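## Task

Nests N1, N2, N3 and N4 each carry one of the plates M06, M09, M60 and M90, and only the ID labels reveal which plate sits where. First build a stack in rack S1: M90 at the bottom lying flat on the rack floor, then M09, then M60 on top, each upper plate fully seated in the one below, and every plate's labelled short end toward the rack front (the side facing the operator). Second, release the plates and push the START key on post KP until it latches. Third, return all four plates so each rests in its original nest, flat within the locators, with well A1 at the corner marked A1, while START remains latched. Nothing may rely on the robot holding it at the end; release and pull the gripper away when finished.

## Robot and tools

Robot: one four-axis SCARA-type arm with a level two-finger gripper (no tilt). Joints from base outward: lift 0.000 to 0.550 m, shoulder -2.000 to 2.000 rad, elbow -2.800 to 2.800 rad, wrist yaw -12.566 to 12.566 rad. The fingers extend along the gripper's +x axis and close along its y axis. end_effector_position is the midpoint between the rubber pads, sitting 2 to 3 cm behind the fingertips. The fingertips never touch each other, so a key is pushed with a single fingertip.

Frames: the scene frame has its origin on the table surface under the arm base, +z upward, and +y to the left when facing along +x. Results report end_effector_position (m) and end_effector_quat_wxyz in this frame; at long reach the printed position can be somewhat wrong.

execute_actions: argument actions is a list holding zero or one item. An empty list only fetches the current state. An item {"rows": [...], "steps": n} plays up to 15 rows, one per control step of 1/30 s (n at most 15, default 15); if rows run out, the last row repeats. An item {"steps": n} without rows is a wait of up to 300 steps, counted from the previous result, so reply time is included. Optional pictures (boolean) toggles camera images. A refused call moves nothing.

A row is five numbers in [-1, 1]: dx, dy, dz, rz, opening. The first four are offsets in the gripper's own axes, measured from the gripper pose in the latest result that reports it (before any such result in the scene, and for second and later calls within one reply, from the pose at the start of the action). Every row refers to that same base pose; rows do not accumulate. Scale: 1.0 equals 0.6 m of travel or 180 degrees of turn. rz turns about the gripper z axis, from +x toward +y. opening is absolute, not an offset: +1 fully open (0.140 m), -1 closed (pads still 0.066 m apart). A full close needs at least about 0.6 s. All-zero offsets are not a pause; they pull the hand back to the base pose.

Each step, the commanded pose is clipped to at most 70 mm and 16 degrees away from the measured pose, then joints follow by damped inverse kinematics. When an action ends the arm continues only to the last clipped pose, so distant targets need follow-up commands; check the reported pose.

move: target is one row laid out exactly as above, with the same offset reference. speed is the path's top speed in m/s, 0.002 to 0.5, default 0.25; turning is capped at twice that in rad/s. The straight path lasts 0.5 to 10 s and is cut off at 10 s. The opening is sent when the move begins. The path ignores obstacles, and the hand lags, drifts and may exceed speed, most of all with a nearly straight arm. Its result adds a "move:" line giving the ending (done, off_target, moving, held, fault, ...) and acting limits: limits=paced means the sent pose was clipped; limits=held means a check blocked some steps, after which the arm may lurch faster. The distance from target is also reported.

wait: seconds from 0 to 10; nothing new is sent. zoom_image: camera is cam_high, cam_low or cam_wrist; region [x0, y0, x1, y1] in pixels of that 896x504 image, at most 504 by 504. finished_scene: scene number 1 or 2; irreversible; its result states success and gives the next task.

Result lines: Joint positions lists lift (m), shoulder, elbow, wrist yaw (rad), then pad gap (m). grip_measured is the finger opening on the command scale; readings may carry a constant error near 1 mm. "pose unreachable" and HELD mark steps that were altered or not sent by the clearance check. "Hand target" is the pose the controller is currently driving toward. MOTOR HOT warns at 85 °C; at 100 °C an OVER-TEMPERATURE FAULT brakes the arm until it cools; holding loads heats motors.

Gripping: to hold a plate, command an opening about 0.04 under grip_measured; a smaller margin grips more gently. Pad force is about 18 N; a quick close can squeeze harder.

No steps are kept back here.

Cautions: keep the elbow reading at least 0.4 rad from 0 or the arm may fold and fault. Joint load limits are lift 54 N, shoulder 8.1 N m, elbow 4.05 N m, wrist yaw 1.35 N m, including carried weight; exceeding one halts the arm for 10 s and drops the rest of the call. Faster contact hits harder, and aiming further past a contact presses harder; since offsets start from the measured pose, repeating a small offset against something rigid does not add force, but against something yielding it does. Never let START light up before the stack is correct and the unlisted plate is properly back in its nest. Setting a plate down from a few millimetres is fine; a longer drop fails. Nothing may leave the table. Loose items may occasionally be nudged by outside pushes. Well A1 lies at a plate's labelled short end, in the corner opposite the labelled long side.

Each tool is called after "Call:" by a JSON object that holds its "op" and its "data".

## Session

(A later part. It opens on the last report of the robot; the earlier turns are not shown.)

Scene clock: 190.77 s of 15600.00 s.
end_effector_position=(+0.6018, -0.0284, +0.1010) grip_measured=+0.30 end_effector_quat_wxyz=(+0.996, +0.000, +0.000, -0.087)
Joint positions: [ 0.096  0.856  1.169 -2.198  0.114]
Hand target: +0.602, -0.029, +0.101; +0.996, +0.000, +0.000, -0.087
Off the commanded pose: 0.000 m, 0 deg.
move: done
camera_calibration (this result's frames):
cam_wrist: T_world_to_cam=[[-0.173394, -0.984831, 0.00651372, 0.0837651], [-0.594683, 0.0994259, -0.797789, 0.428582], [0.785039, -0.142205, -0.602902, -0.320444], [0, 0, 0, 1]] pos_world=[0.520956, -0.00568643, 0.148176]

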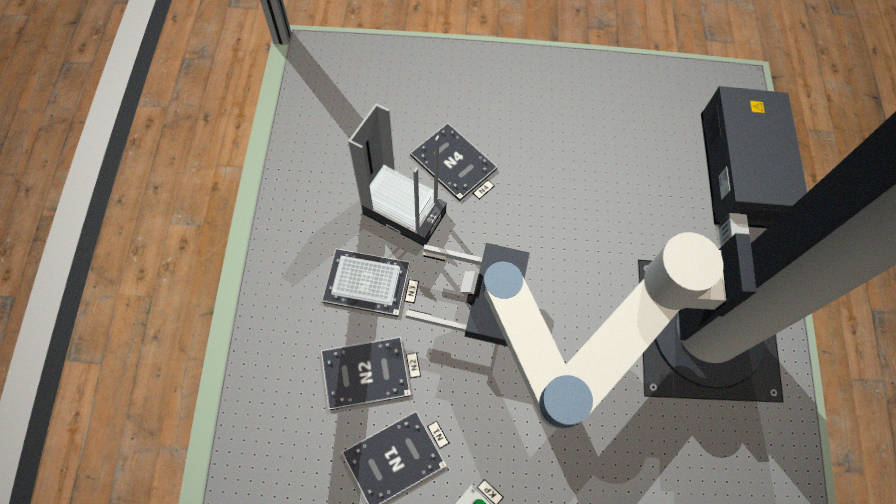

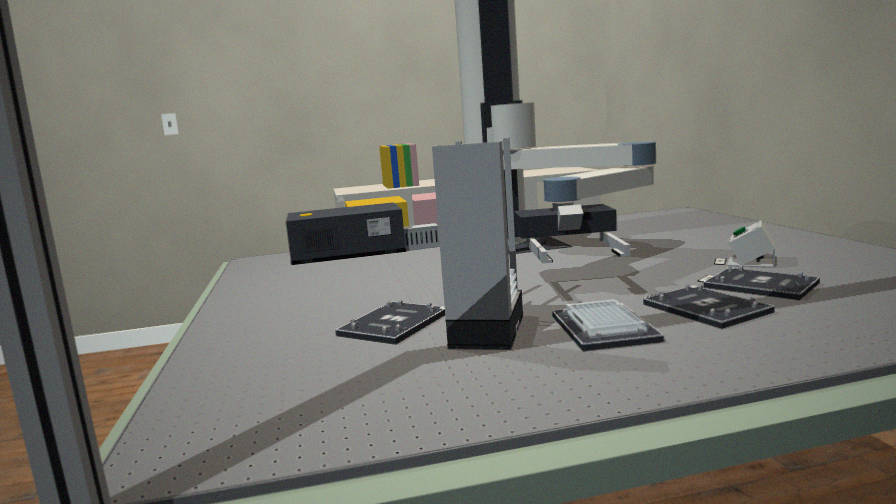

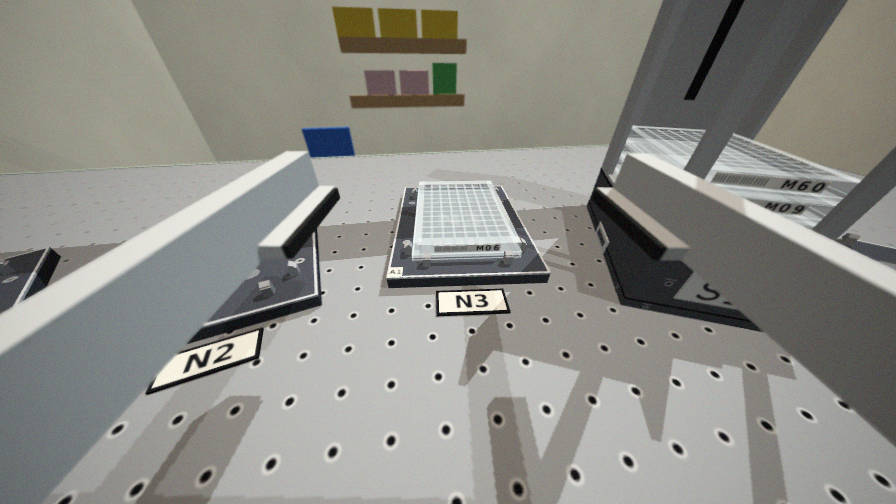

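Call:
{"op": "move", "data": {"target": [0.231,-0.0035,-0.075,0.018,0.3], "speed": 0.15}}

Call:
{"op": "move", "data": {"target": [0,0,-0.038,0,0.3], "speed": 0.03}}

Scene clock: 196.70 s of 15600.00 s.
end_effector_position=(+0.7379, -0.0544, +0.0559) grip_measured=+0.30 end_effector_quat_wxyz=(+0.998, +0.000, +0.000, -0.058)
Joint positions: [ 0.051  0.47   1.913 -2.5    0.114]
Hand target: +0.738, -0.054, +0.056; +0.998, +0.000, +0.000, -0.058
Off the commanded pose: 0.000 m, 0 deg.
After step 90, 1.60 s passed at rest.
move: done
camera_calibration (this result's frames):
cam_wrist: T_world_to_cam=[[-0.117437, -0.993059, 0.00651372, 0.0403278], [-0.599353, 0.0656452, -0.797789, 0.477798], [0.791824, -0.0975938, -0.602902, -0.460764], [0, 0, 0, 1]] pos_world=[0.655949, -0.0362849, 0.103124]

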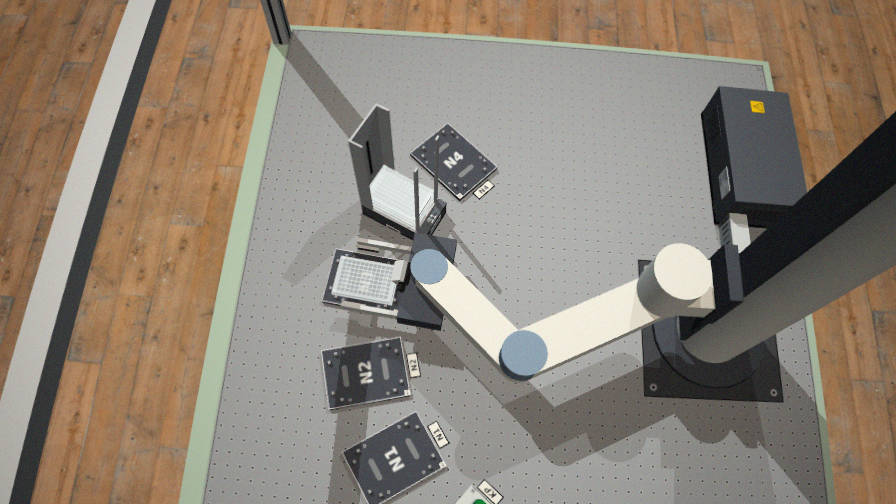

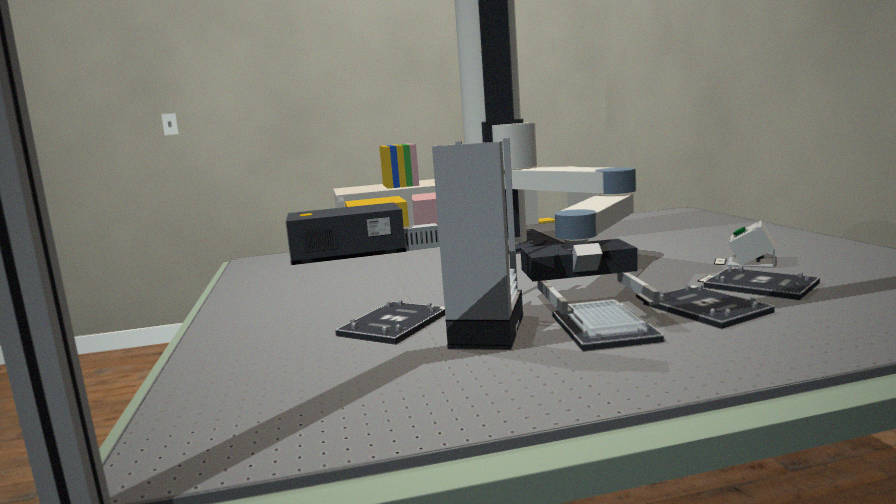

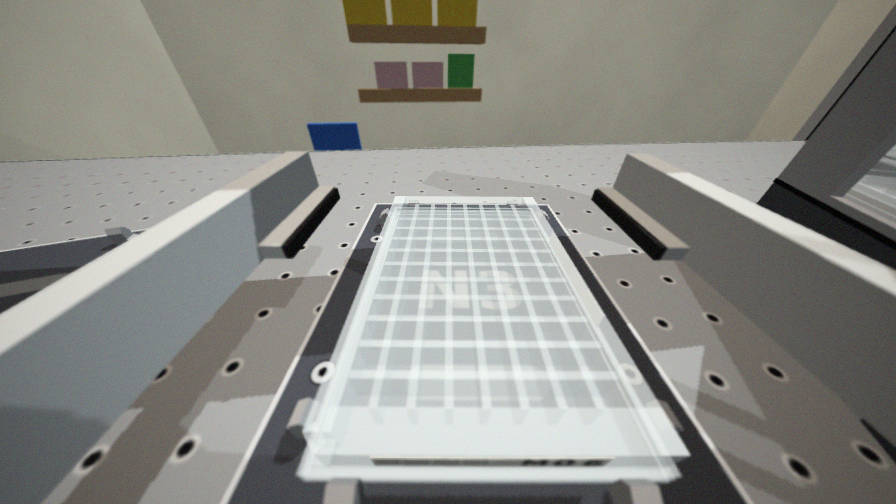

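Scene clock: 197.70 s of 15600.00 s.
end_effector_position=(+0.7379, -0.0544, +0.0331) grip_measured=+0.30 end_effector_quat_wxyz=(+0.998, +0.000, +0.000, -0.058)
Joint positions: [ 0.028  0.47   1.913 -2.5    0.114]
Hand target: +0.738, -0.054, +0.033; +0.998, +0.000, +0.000, -0.058
Off the commanded pose: 0.000 m, 0 deg.
move: done
camera_calibration (this result's frames):
cam_wrist: T_world_to_cam=[[-0.117452, -0.993057, 0.00651372, 0.0404805], [-0.599352, 0.0656542, -0.797789, 0.459559], [0.791822, -0.0976057, -0.602902, -0.474546], [0, 0, 0, 1]] pos_world=[0.655948, -0.0362909, 0.0802623]

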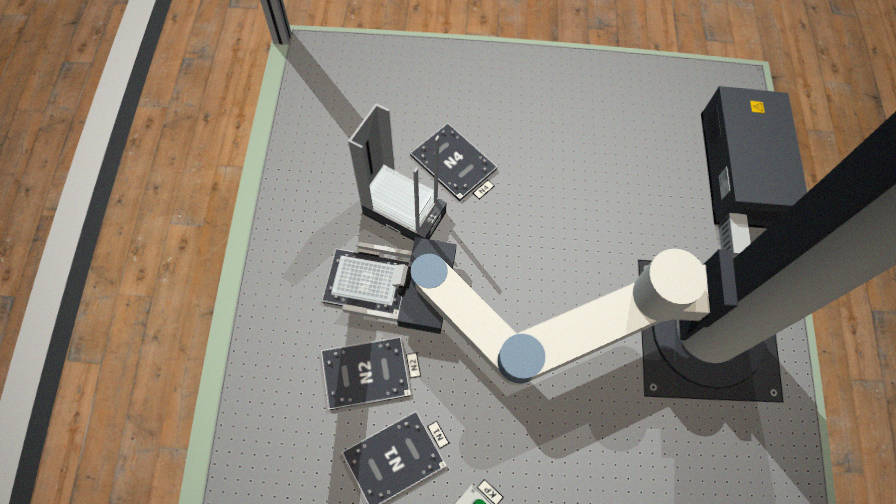

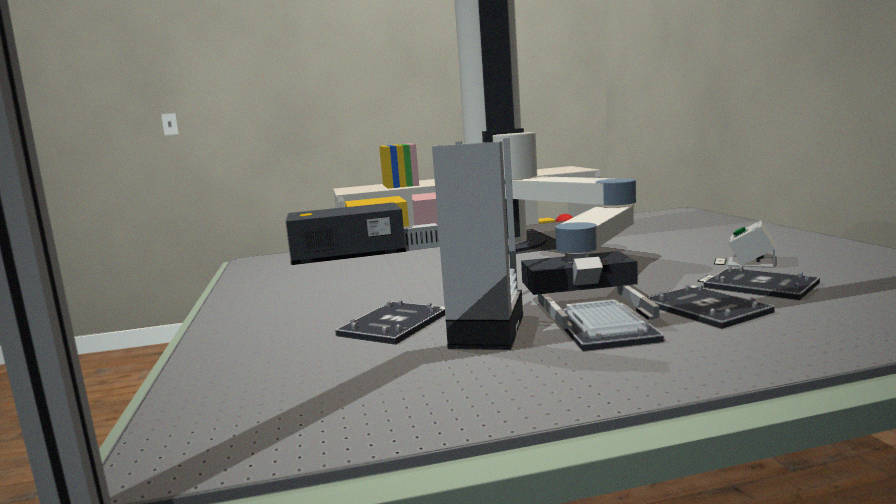

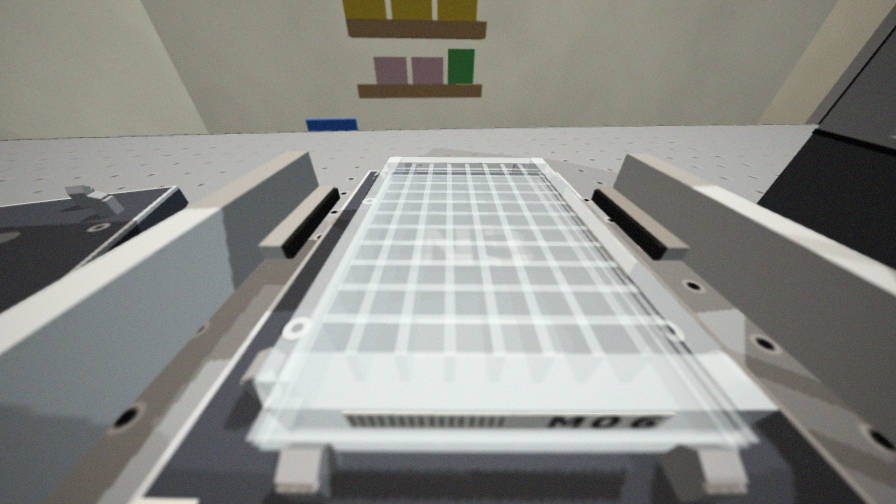

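Call:
{"op": "move", "data": {"target": [-0.005,-0.0015,-0.0048,0,0.3], "speed": 0.02}}

Scene clock: 201.10 s of 15600.00 s.
end_effector_position=(+0.7349, -0.0551, +0.0302) grip_measured=+0.30 end_effector_quat_wxyz=(+0.998, +0.000, +0.000, -0.058)
Joint positions: [ 0.025  0.477  1.893 -2.487  0.114]
Hand target: +0.735, -0.055, +0.030; +0.998, +0.000, +0.000, -0.058
Off the commanded pose: 0.000 m, 0 deg.
move: done
camera_calibration (this result's frames):
cam_wrist: T_world_to_cam=[[-0.117759, -0.993021, 0.00651372, 0.0397232], [-0.599332, 0.0658395, -0.797789, 0.455478], [0.791792, -0.0978504, -0.602902, -0.473877], [0, 0, 0, 1]] pos_world=[0.652872, -0.0369115, 0.0774153]

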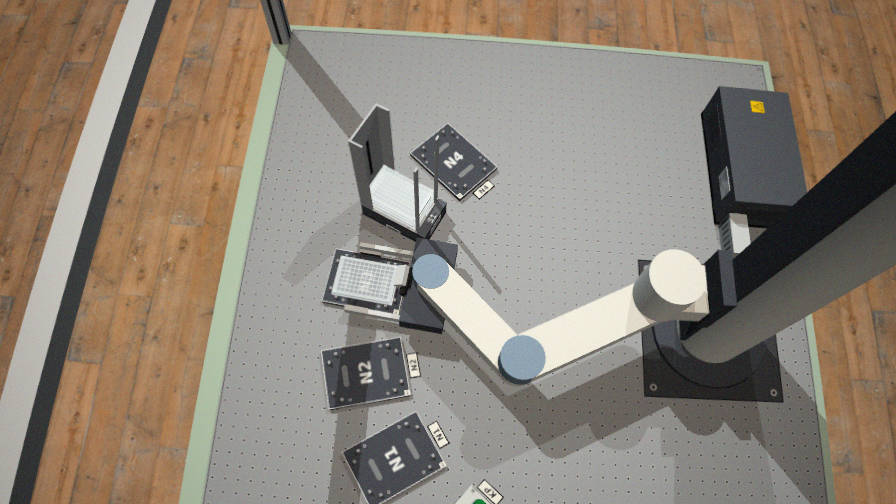

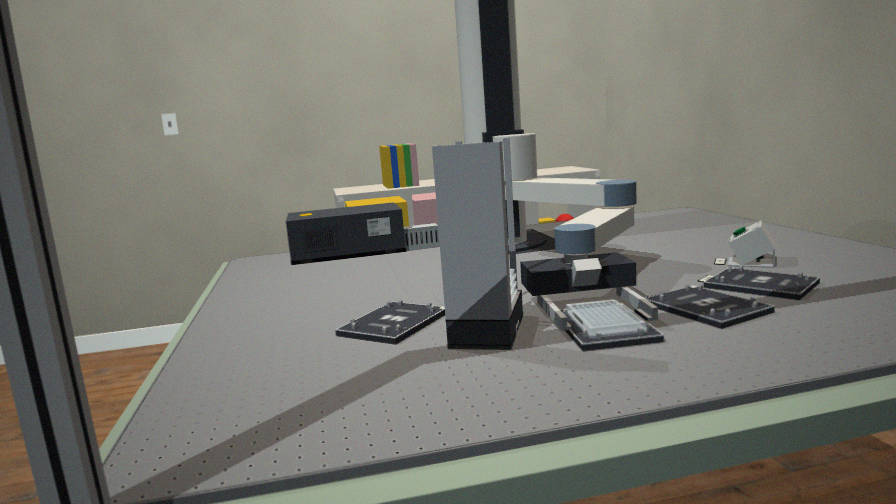

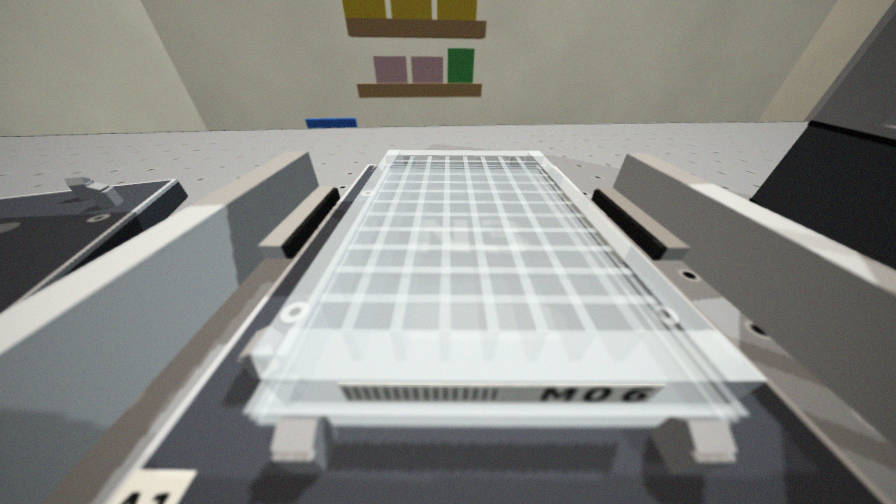

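Call:
{"op": "move", "data": {"target": [0,0,0.16,0,0.3], "speed": 0.2}}

Call:
{"op": "move", "data": {"target": [-0.524,0.513,0,0.315,-1], "speed": 0.3}}

Scene clock: 206.50 s of 15600.00 s.
end_effector_position=(+0.7349, -0.0551, +0.1263) grip_measured=+0.30 end_effector_quat_wxyz=(+0.998, +0.000, +0.000, -0.058)
Joint positions: [ 0.121  0.477  1.893 -2.487  0.114]
Hand target: +0.735, -0.055, +0.126; +0.998, +0.000, +0.000, -0.058
Off the commanded pose: 0.000 m, 0 deg.
After step 90, 1.53 s passed at rest.
move: done
camera_calibration (this result's frames):
cam_wrist: T_world_to_cam=[[-0.11772, -0.993026, 0.00651372, 0.0390797], [-0.599334, 0.0658158, -0.797789, 0.532119], [0.791796, -0.0978192, -0.602902, -0.415966], [0, 0, 0, 1]] pos_world=[0.652877, -0.0369042, 0.173477]

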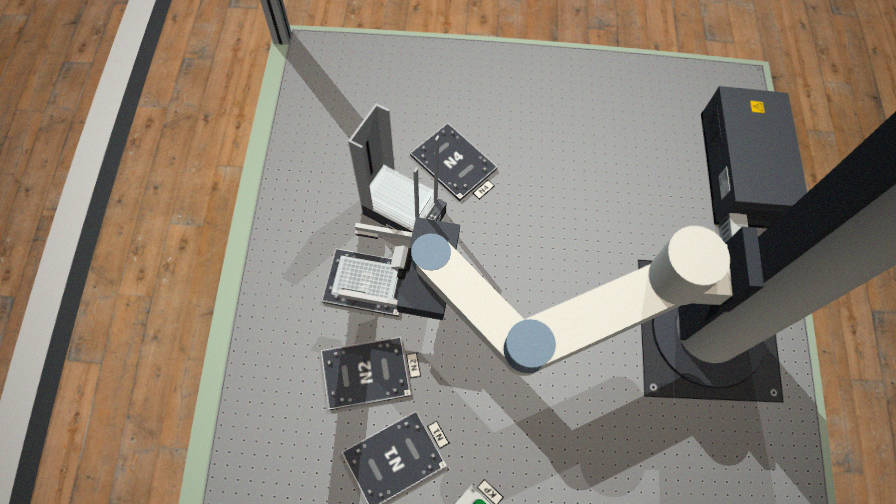

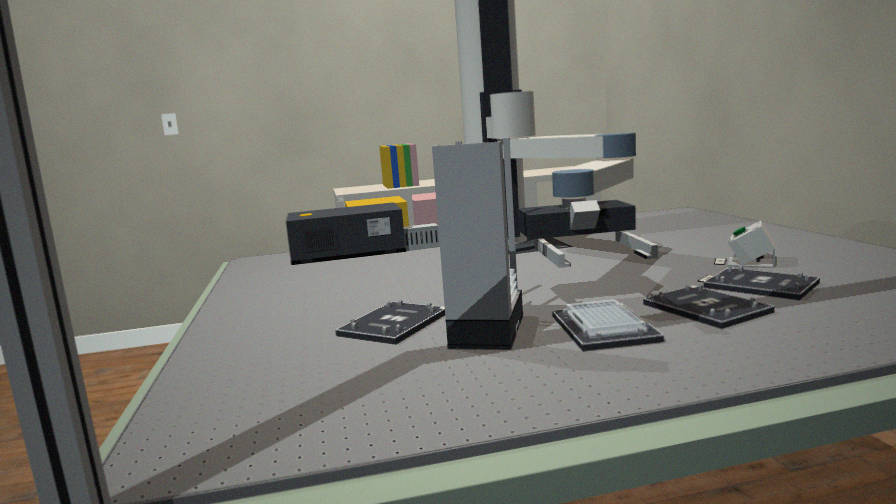

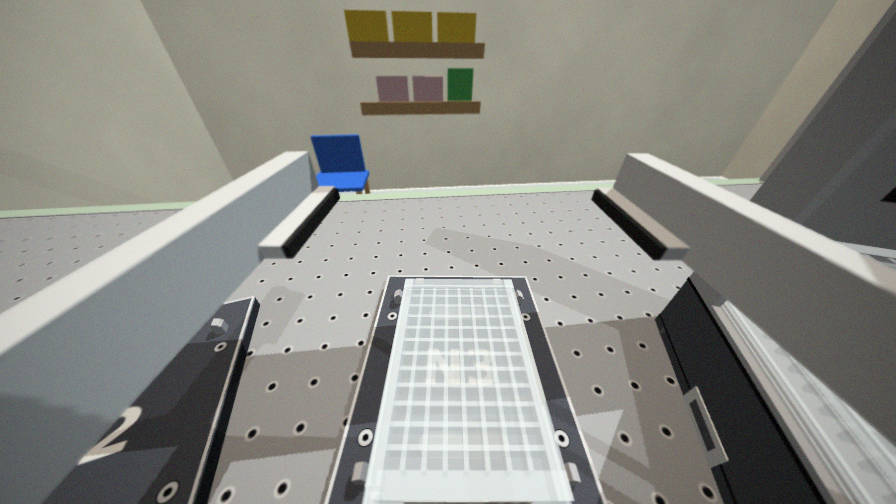

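Scene clock: 208.57 s of 15600.00 s.
end_effector_position=(+0.4584, +0.2874, +0.1263) grip_measured=-1.00 end_effector_quat_wxyz=(+0.906, +0.000, +0.000, +0.423)
Joint positions: [ 0.121  1.661  1.056 -1.844  0.066]
Hand target: +0.458, +0.287, +0.126; +0.906, +0.000, +0.000, +0.423
Off the commanded pose: 0.000 m, 0 deg.
move: done
camera_calibration (this result's frames):
cam_wrist: T_world_to_cam=[[0.765717, -0.643144, 0.00651372, -0.158886], [-0.38379, -0.465014, -0.797789, 0.39762], [0.516122, 0.608381, -0.602902, -0.240134], [0, 0, 0, 1]] pos_world=[0.398202, 0.228805, 0.173474]

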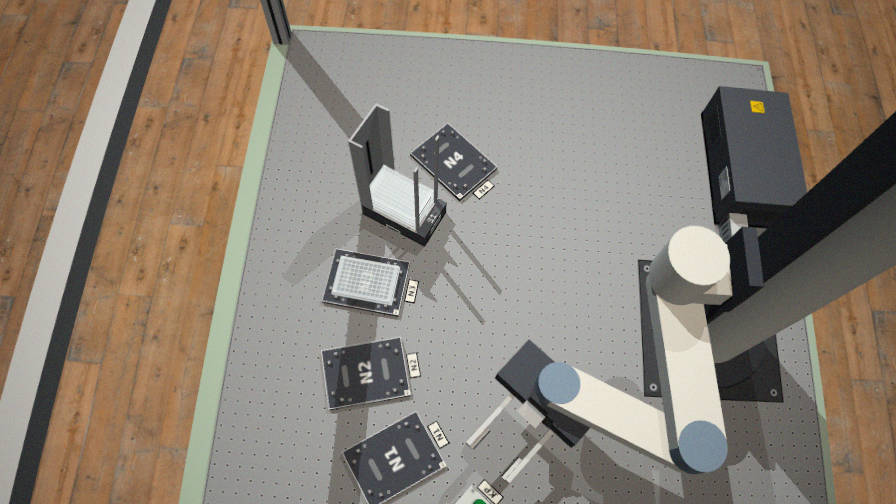

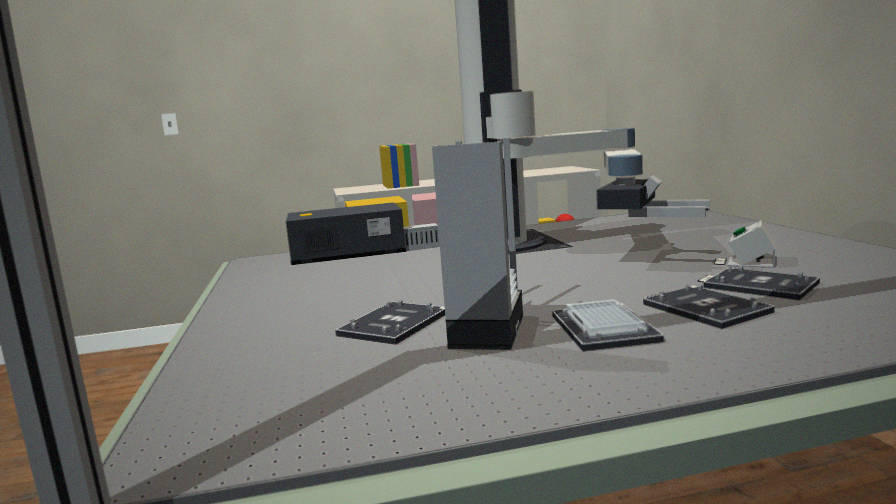

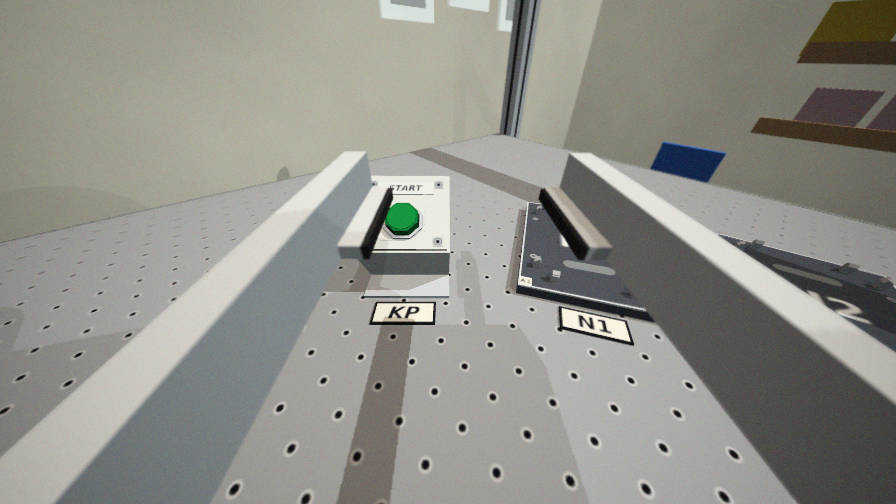

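Call:
{"op": "move", "data": {"target": [0.06,-0.04,-0.03,0,-1], "speed": 0.1}}

Scene clock: 211.77 s of 15600.00 s.
end_effector_position=(+0.4999, +0.2995, +0.1082) grip_measured=-1.00 end_effector_quat_wxyz=(+0.906, +0.000, +0.000, +0.423)
Joint positions: [ 0.103  1.53   1.239 -1.895  0.066]
Hand target: +0.500, +0.300, +0.108; +0.906, +0.000, +0.000, +0.423
Off the commanded pose: 0.000 m, 0 deg.
move: done
camera_calibration (this result's frames):
cam_wrist: T_world_to_cam=[[0.765762, -0.643092, 0.00651372, -0.1828], [-0.383758, -0.465041, -0.797789, 0.404804], [0.51608, 0.608416, -0.602902, -0.279855], [0, 0, 0, 1]] pos_world=[0.439756, 0.240961, 0.155413]

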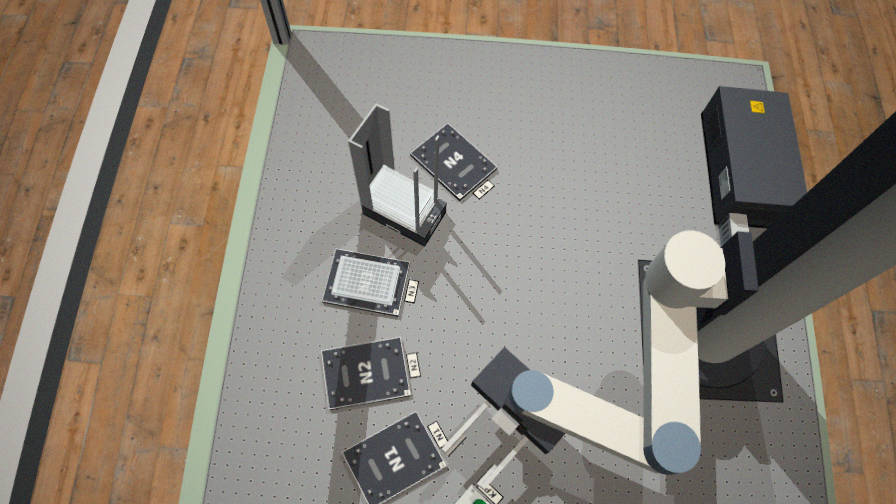

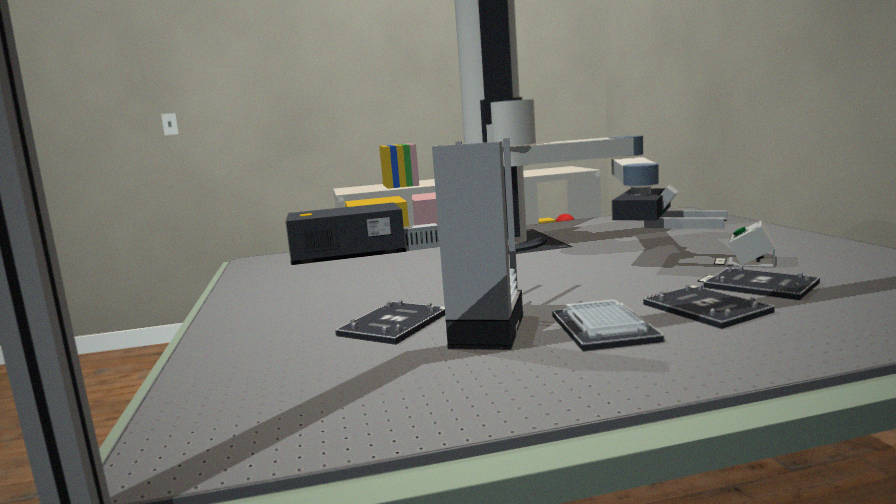

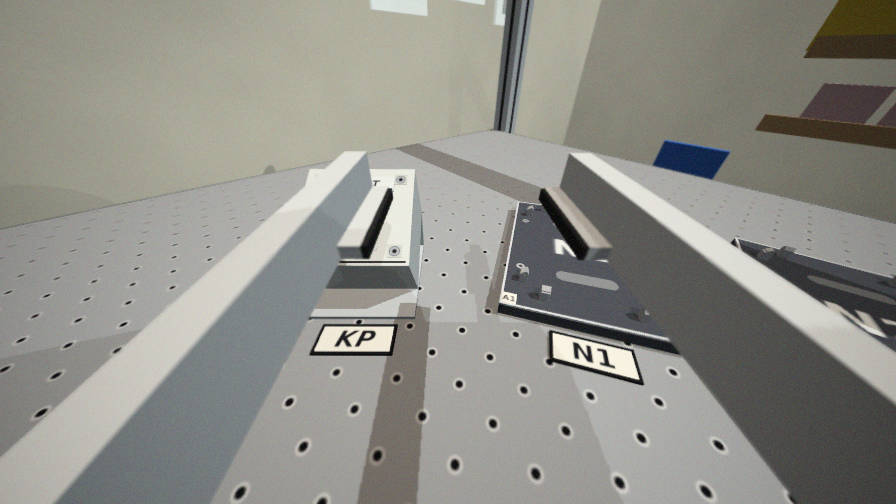

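Call:
{"op": "move", "data": {"target": [0.035,0.04,-0.01,0,-1], "speed": 0.06}}

Call:
{"op": "move", "data": {"target": [0,0,-0.027,0,-1], "speed": 0.012}}

Call:
{"op": "zoom_image", "data": {"camera": "cam_low", "region": [680,190,820,280]}}

Scene clock: 216.47 s of 15600.00 s.
end_effector_position=(+0.4949, +0.3312, +0.1022) grip_measured=-1.00 end_effector_quat_wxyz=(+0.906, +0.000, +0.000, +0.423)
Joint positions: [ 0.097  1.583  1.323 -2.032  0.066]
Hand target: +0.495, +0.331, +0.102; +0.906, +0.000, +0.000, +0.423
Off the commanded pose: 0.000 m, 0 deg.
After step 90, 0.90 s passed at rest.
move: done
camera_calibration (this result's frames):
cam_wrist: T_world_to_cam=[[0.766097, -0.642692, 0.00651372, -0.158882], [-0.383515, -0.465241, -0.797789, 0.412758], [0.515763, 0.608686, -0.602902, -0.300057], [0, 0, 0, 1]] pos_world=[0.434777, 0.27256, 0.149423]

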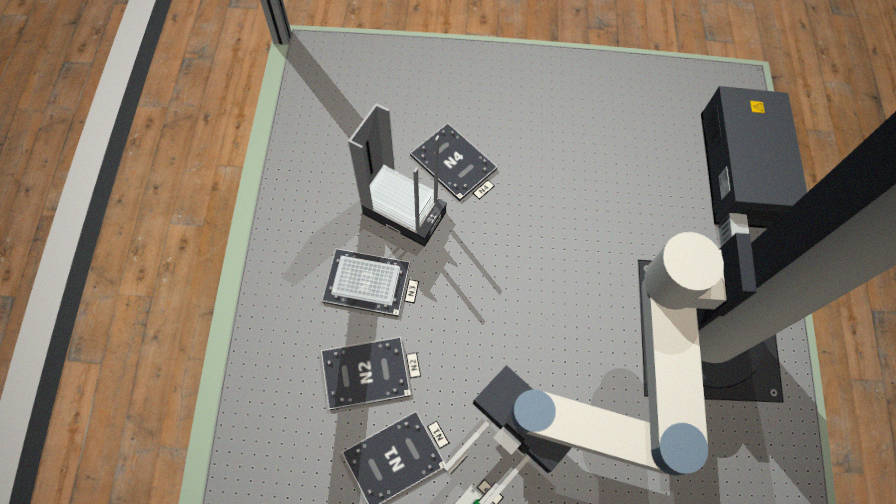

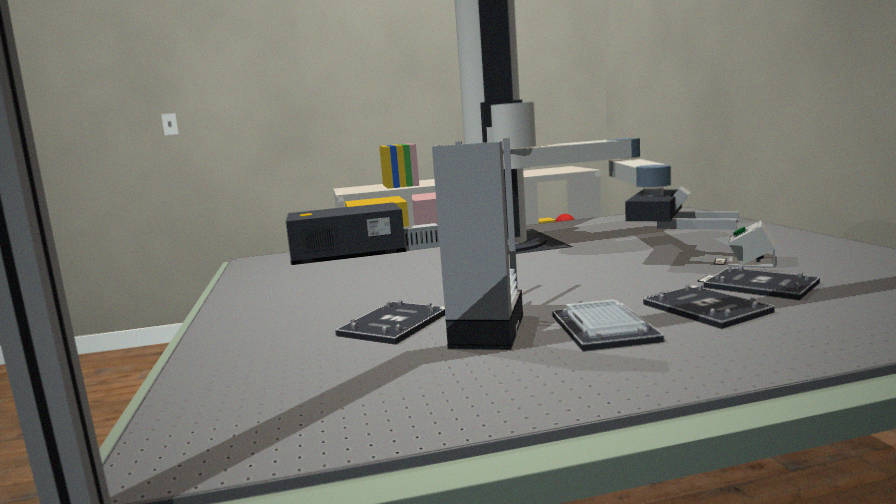

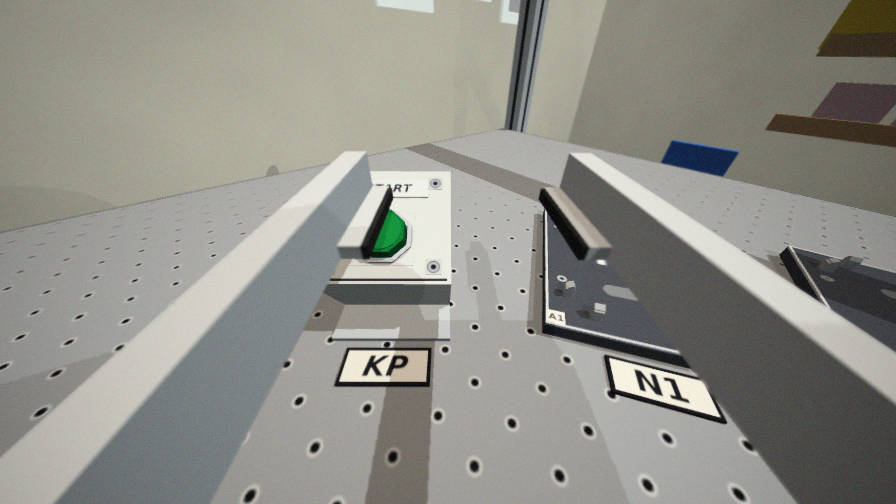

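Scene clock: 218.03 s of 15600.00 s.
end_effector_position=(+0.4949, +0.3312, +0.0860) grip_measured=-1.00 end_effector_quat_wxyz=(+0.906, +0.000, +0.000, +0.423)
Joint positions: [ 0.081  1.583  1.323 -2.032  0.066]
Hand target: +0.495, +0.331, +0.086; +0.906, +0.000, +0.000, +0.423
Off the commanded pose: 0.000 m, 0 deg.
move: done
camera_calibration (this result's frames):
cam_wrist: T_world_to_cam=[[0.76611, -0.642677, 0.00651372, -0.15878], [-0.383506, -0.465249, -0.797789, 0.39983], [0.515751, 0.608696, -0.602902, -0.309825], [0, 0, 0, 1]] pos_world=[0.434772, 0.272566, 0.13322]

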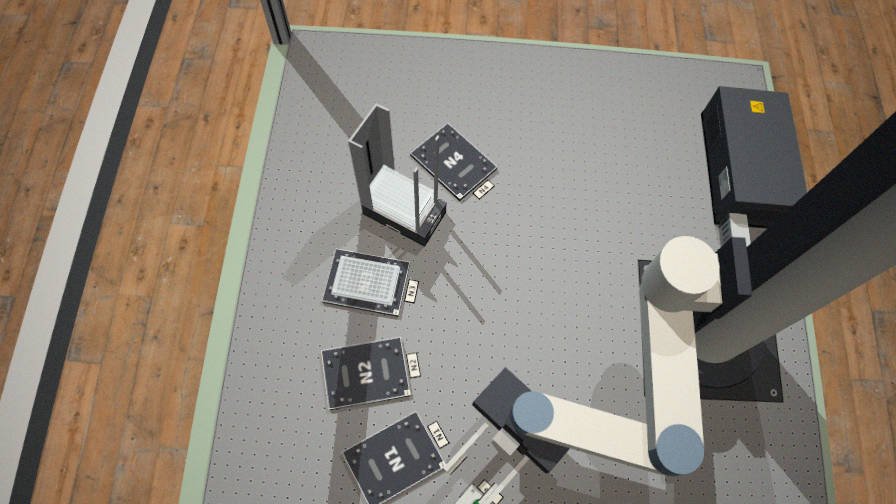

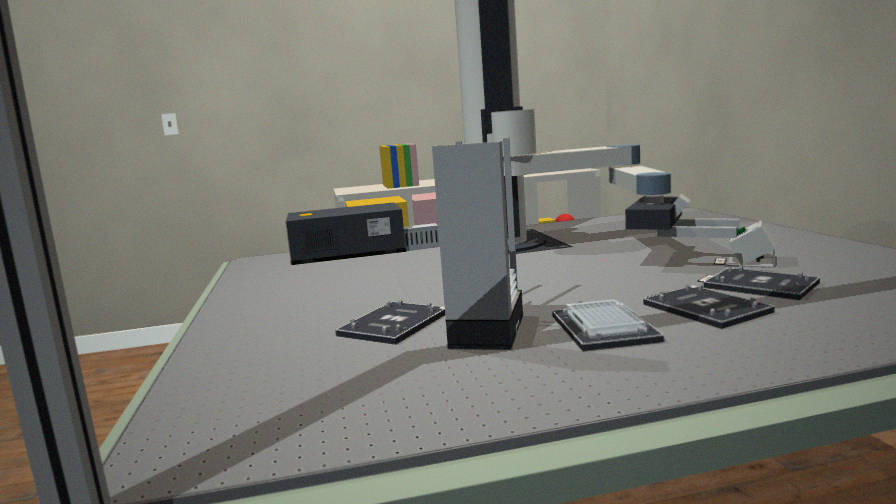

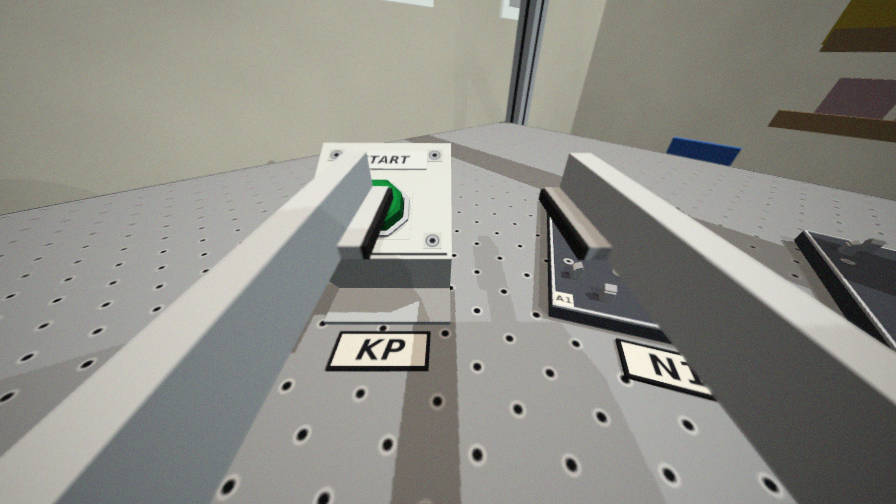

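Region (680, 190, 820, 280) of cam_low's 896x504 image, scaled by 3.600, with more detail than that image has; it fills the top 324 rows of this view, and the rest is white.

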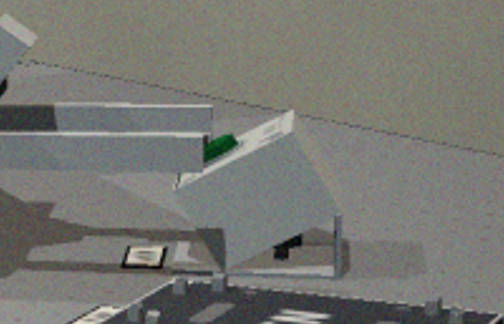

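Call:
{"op": "move", "data": {"target": [0.004,0,-0.008,0,-1], "speed": 0.008}}

Scene clock: 229.20 s of 15600.00 s.
end_effector_position=(+0.4964, +0.3331, +0.0815) grip_measured=-1.00 end_effector_quat_wxyz=(+0.906, +0.000, +0.000, +0.423)
Joint positions: [ 0.077  1.579  1.335 -2.039  0.066]
Hand target: +0.496, +0.333, +0.081; +0.906, +0.000, +0.000, +0.423
Off the commanded pose: 0.000 m, 0 deg.
After step 90, 7.27 s passed at rest.
move: done
camera_calibration (this result's frames):
cam_wrist: T_world_to_cam=[[0.766316, -0.64243, 0.00651372, -0.158844], [-0.383357, -0.465372, -0.797789, 0.397632], [0.515555, 0.608861, -0.602902, -0.314394], [0, 0, 0, 1]] pos_world=[0.436247, 0.274424, 0.128712]

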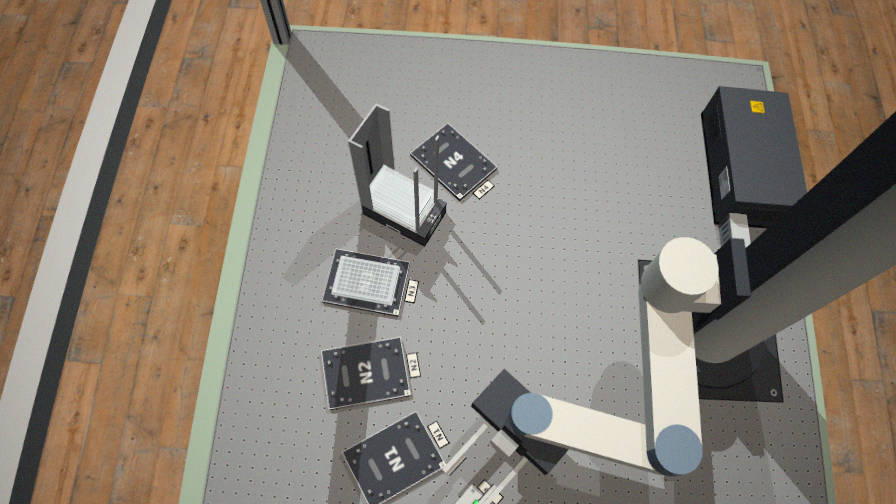

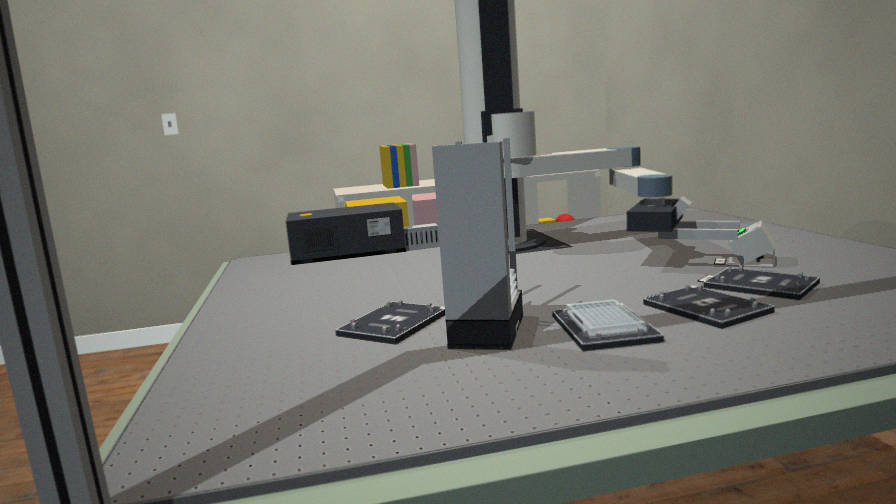

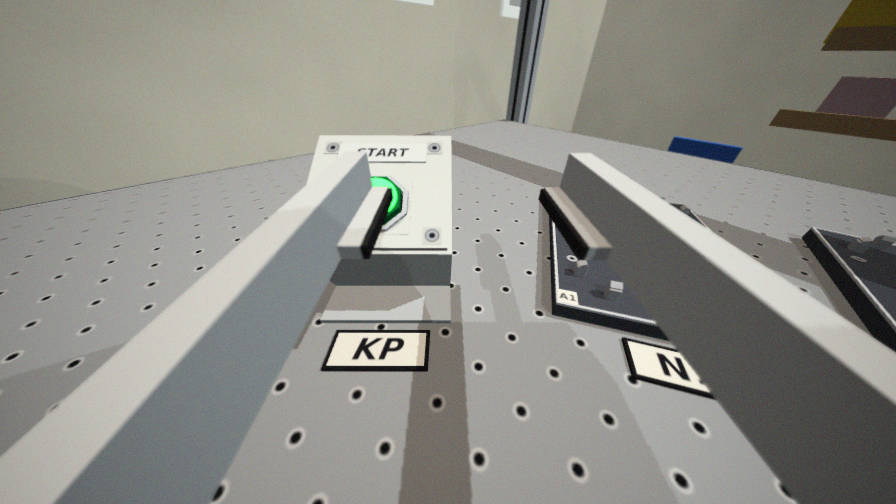

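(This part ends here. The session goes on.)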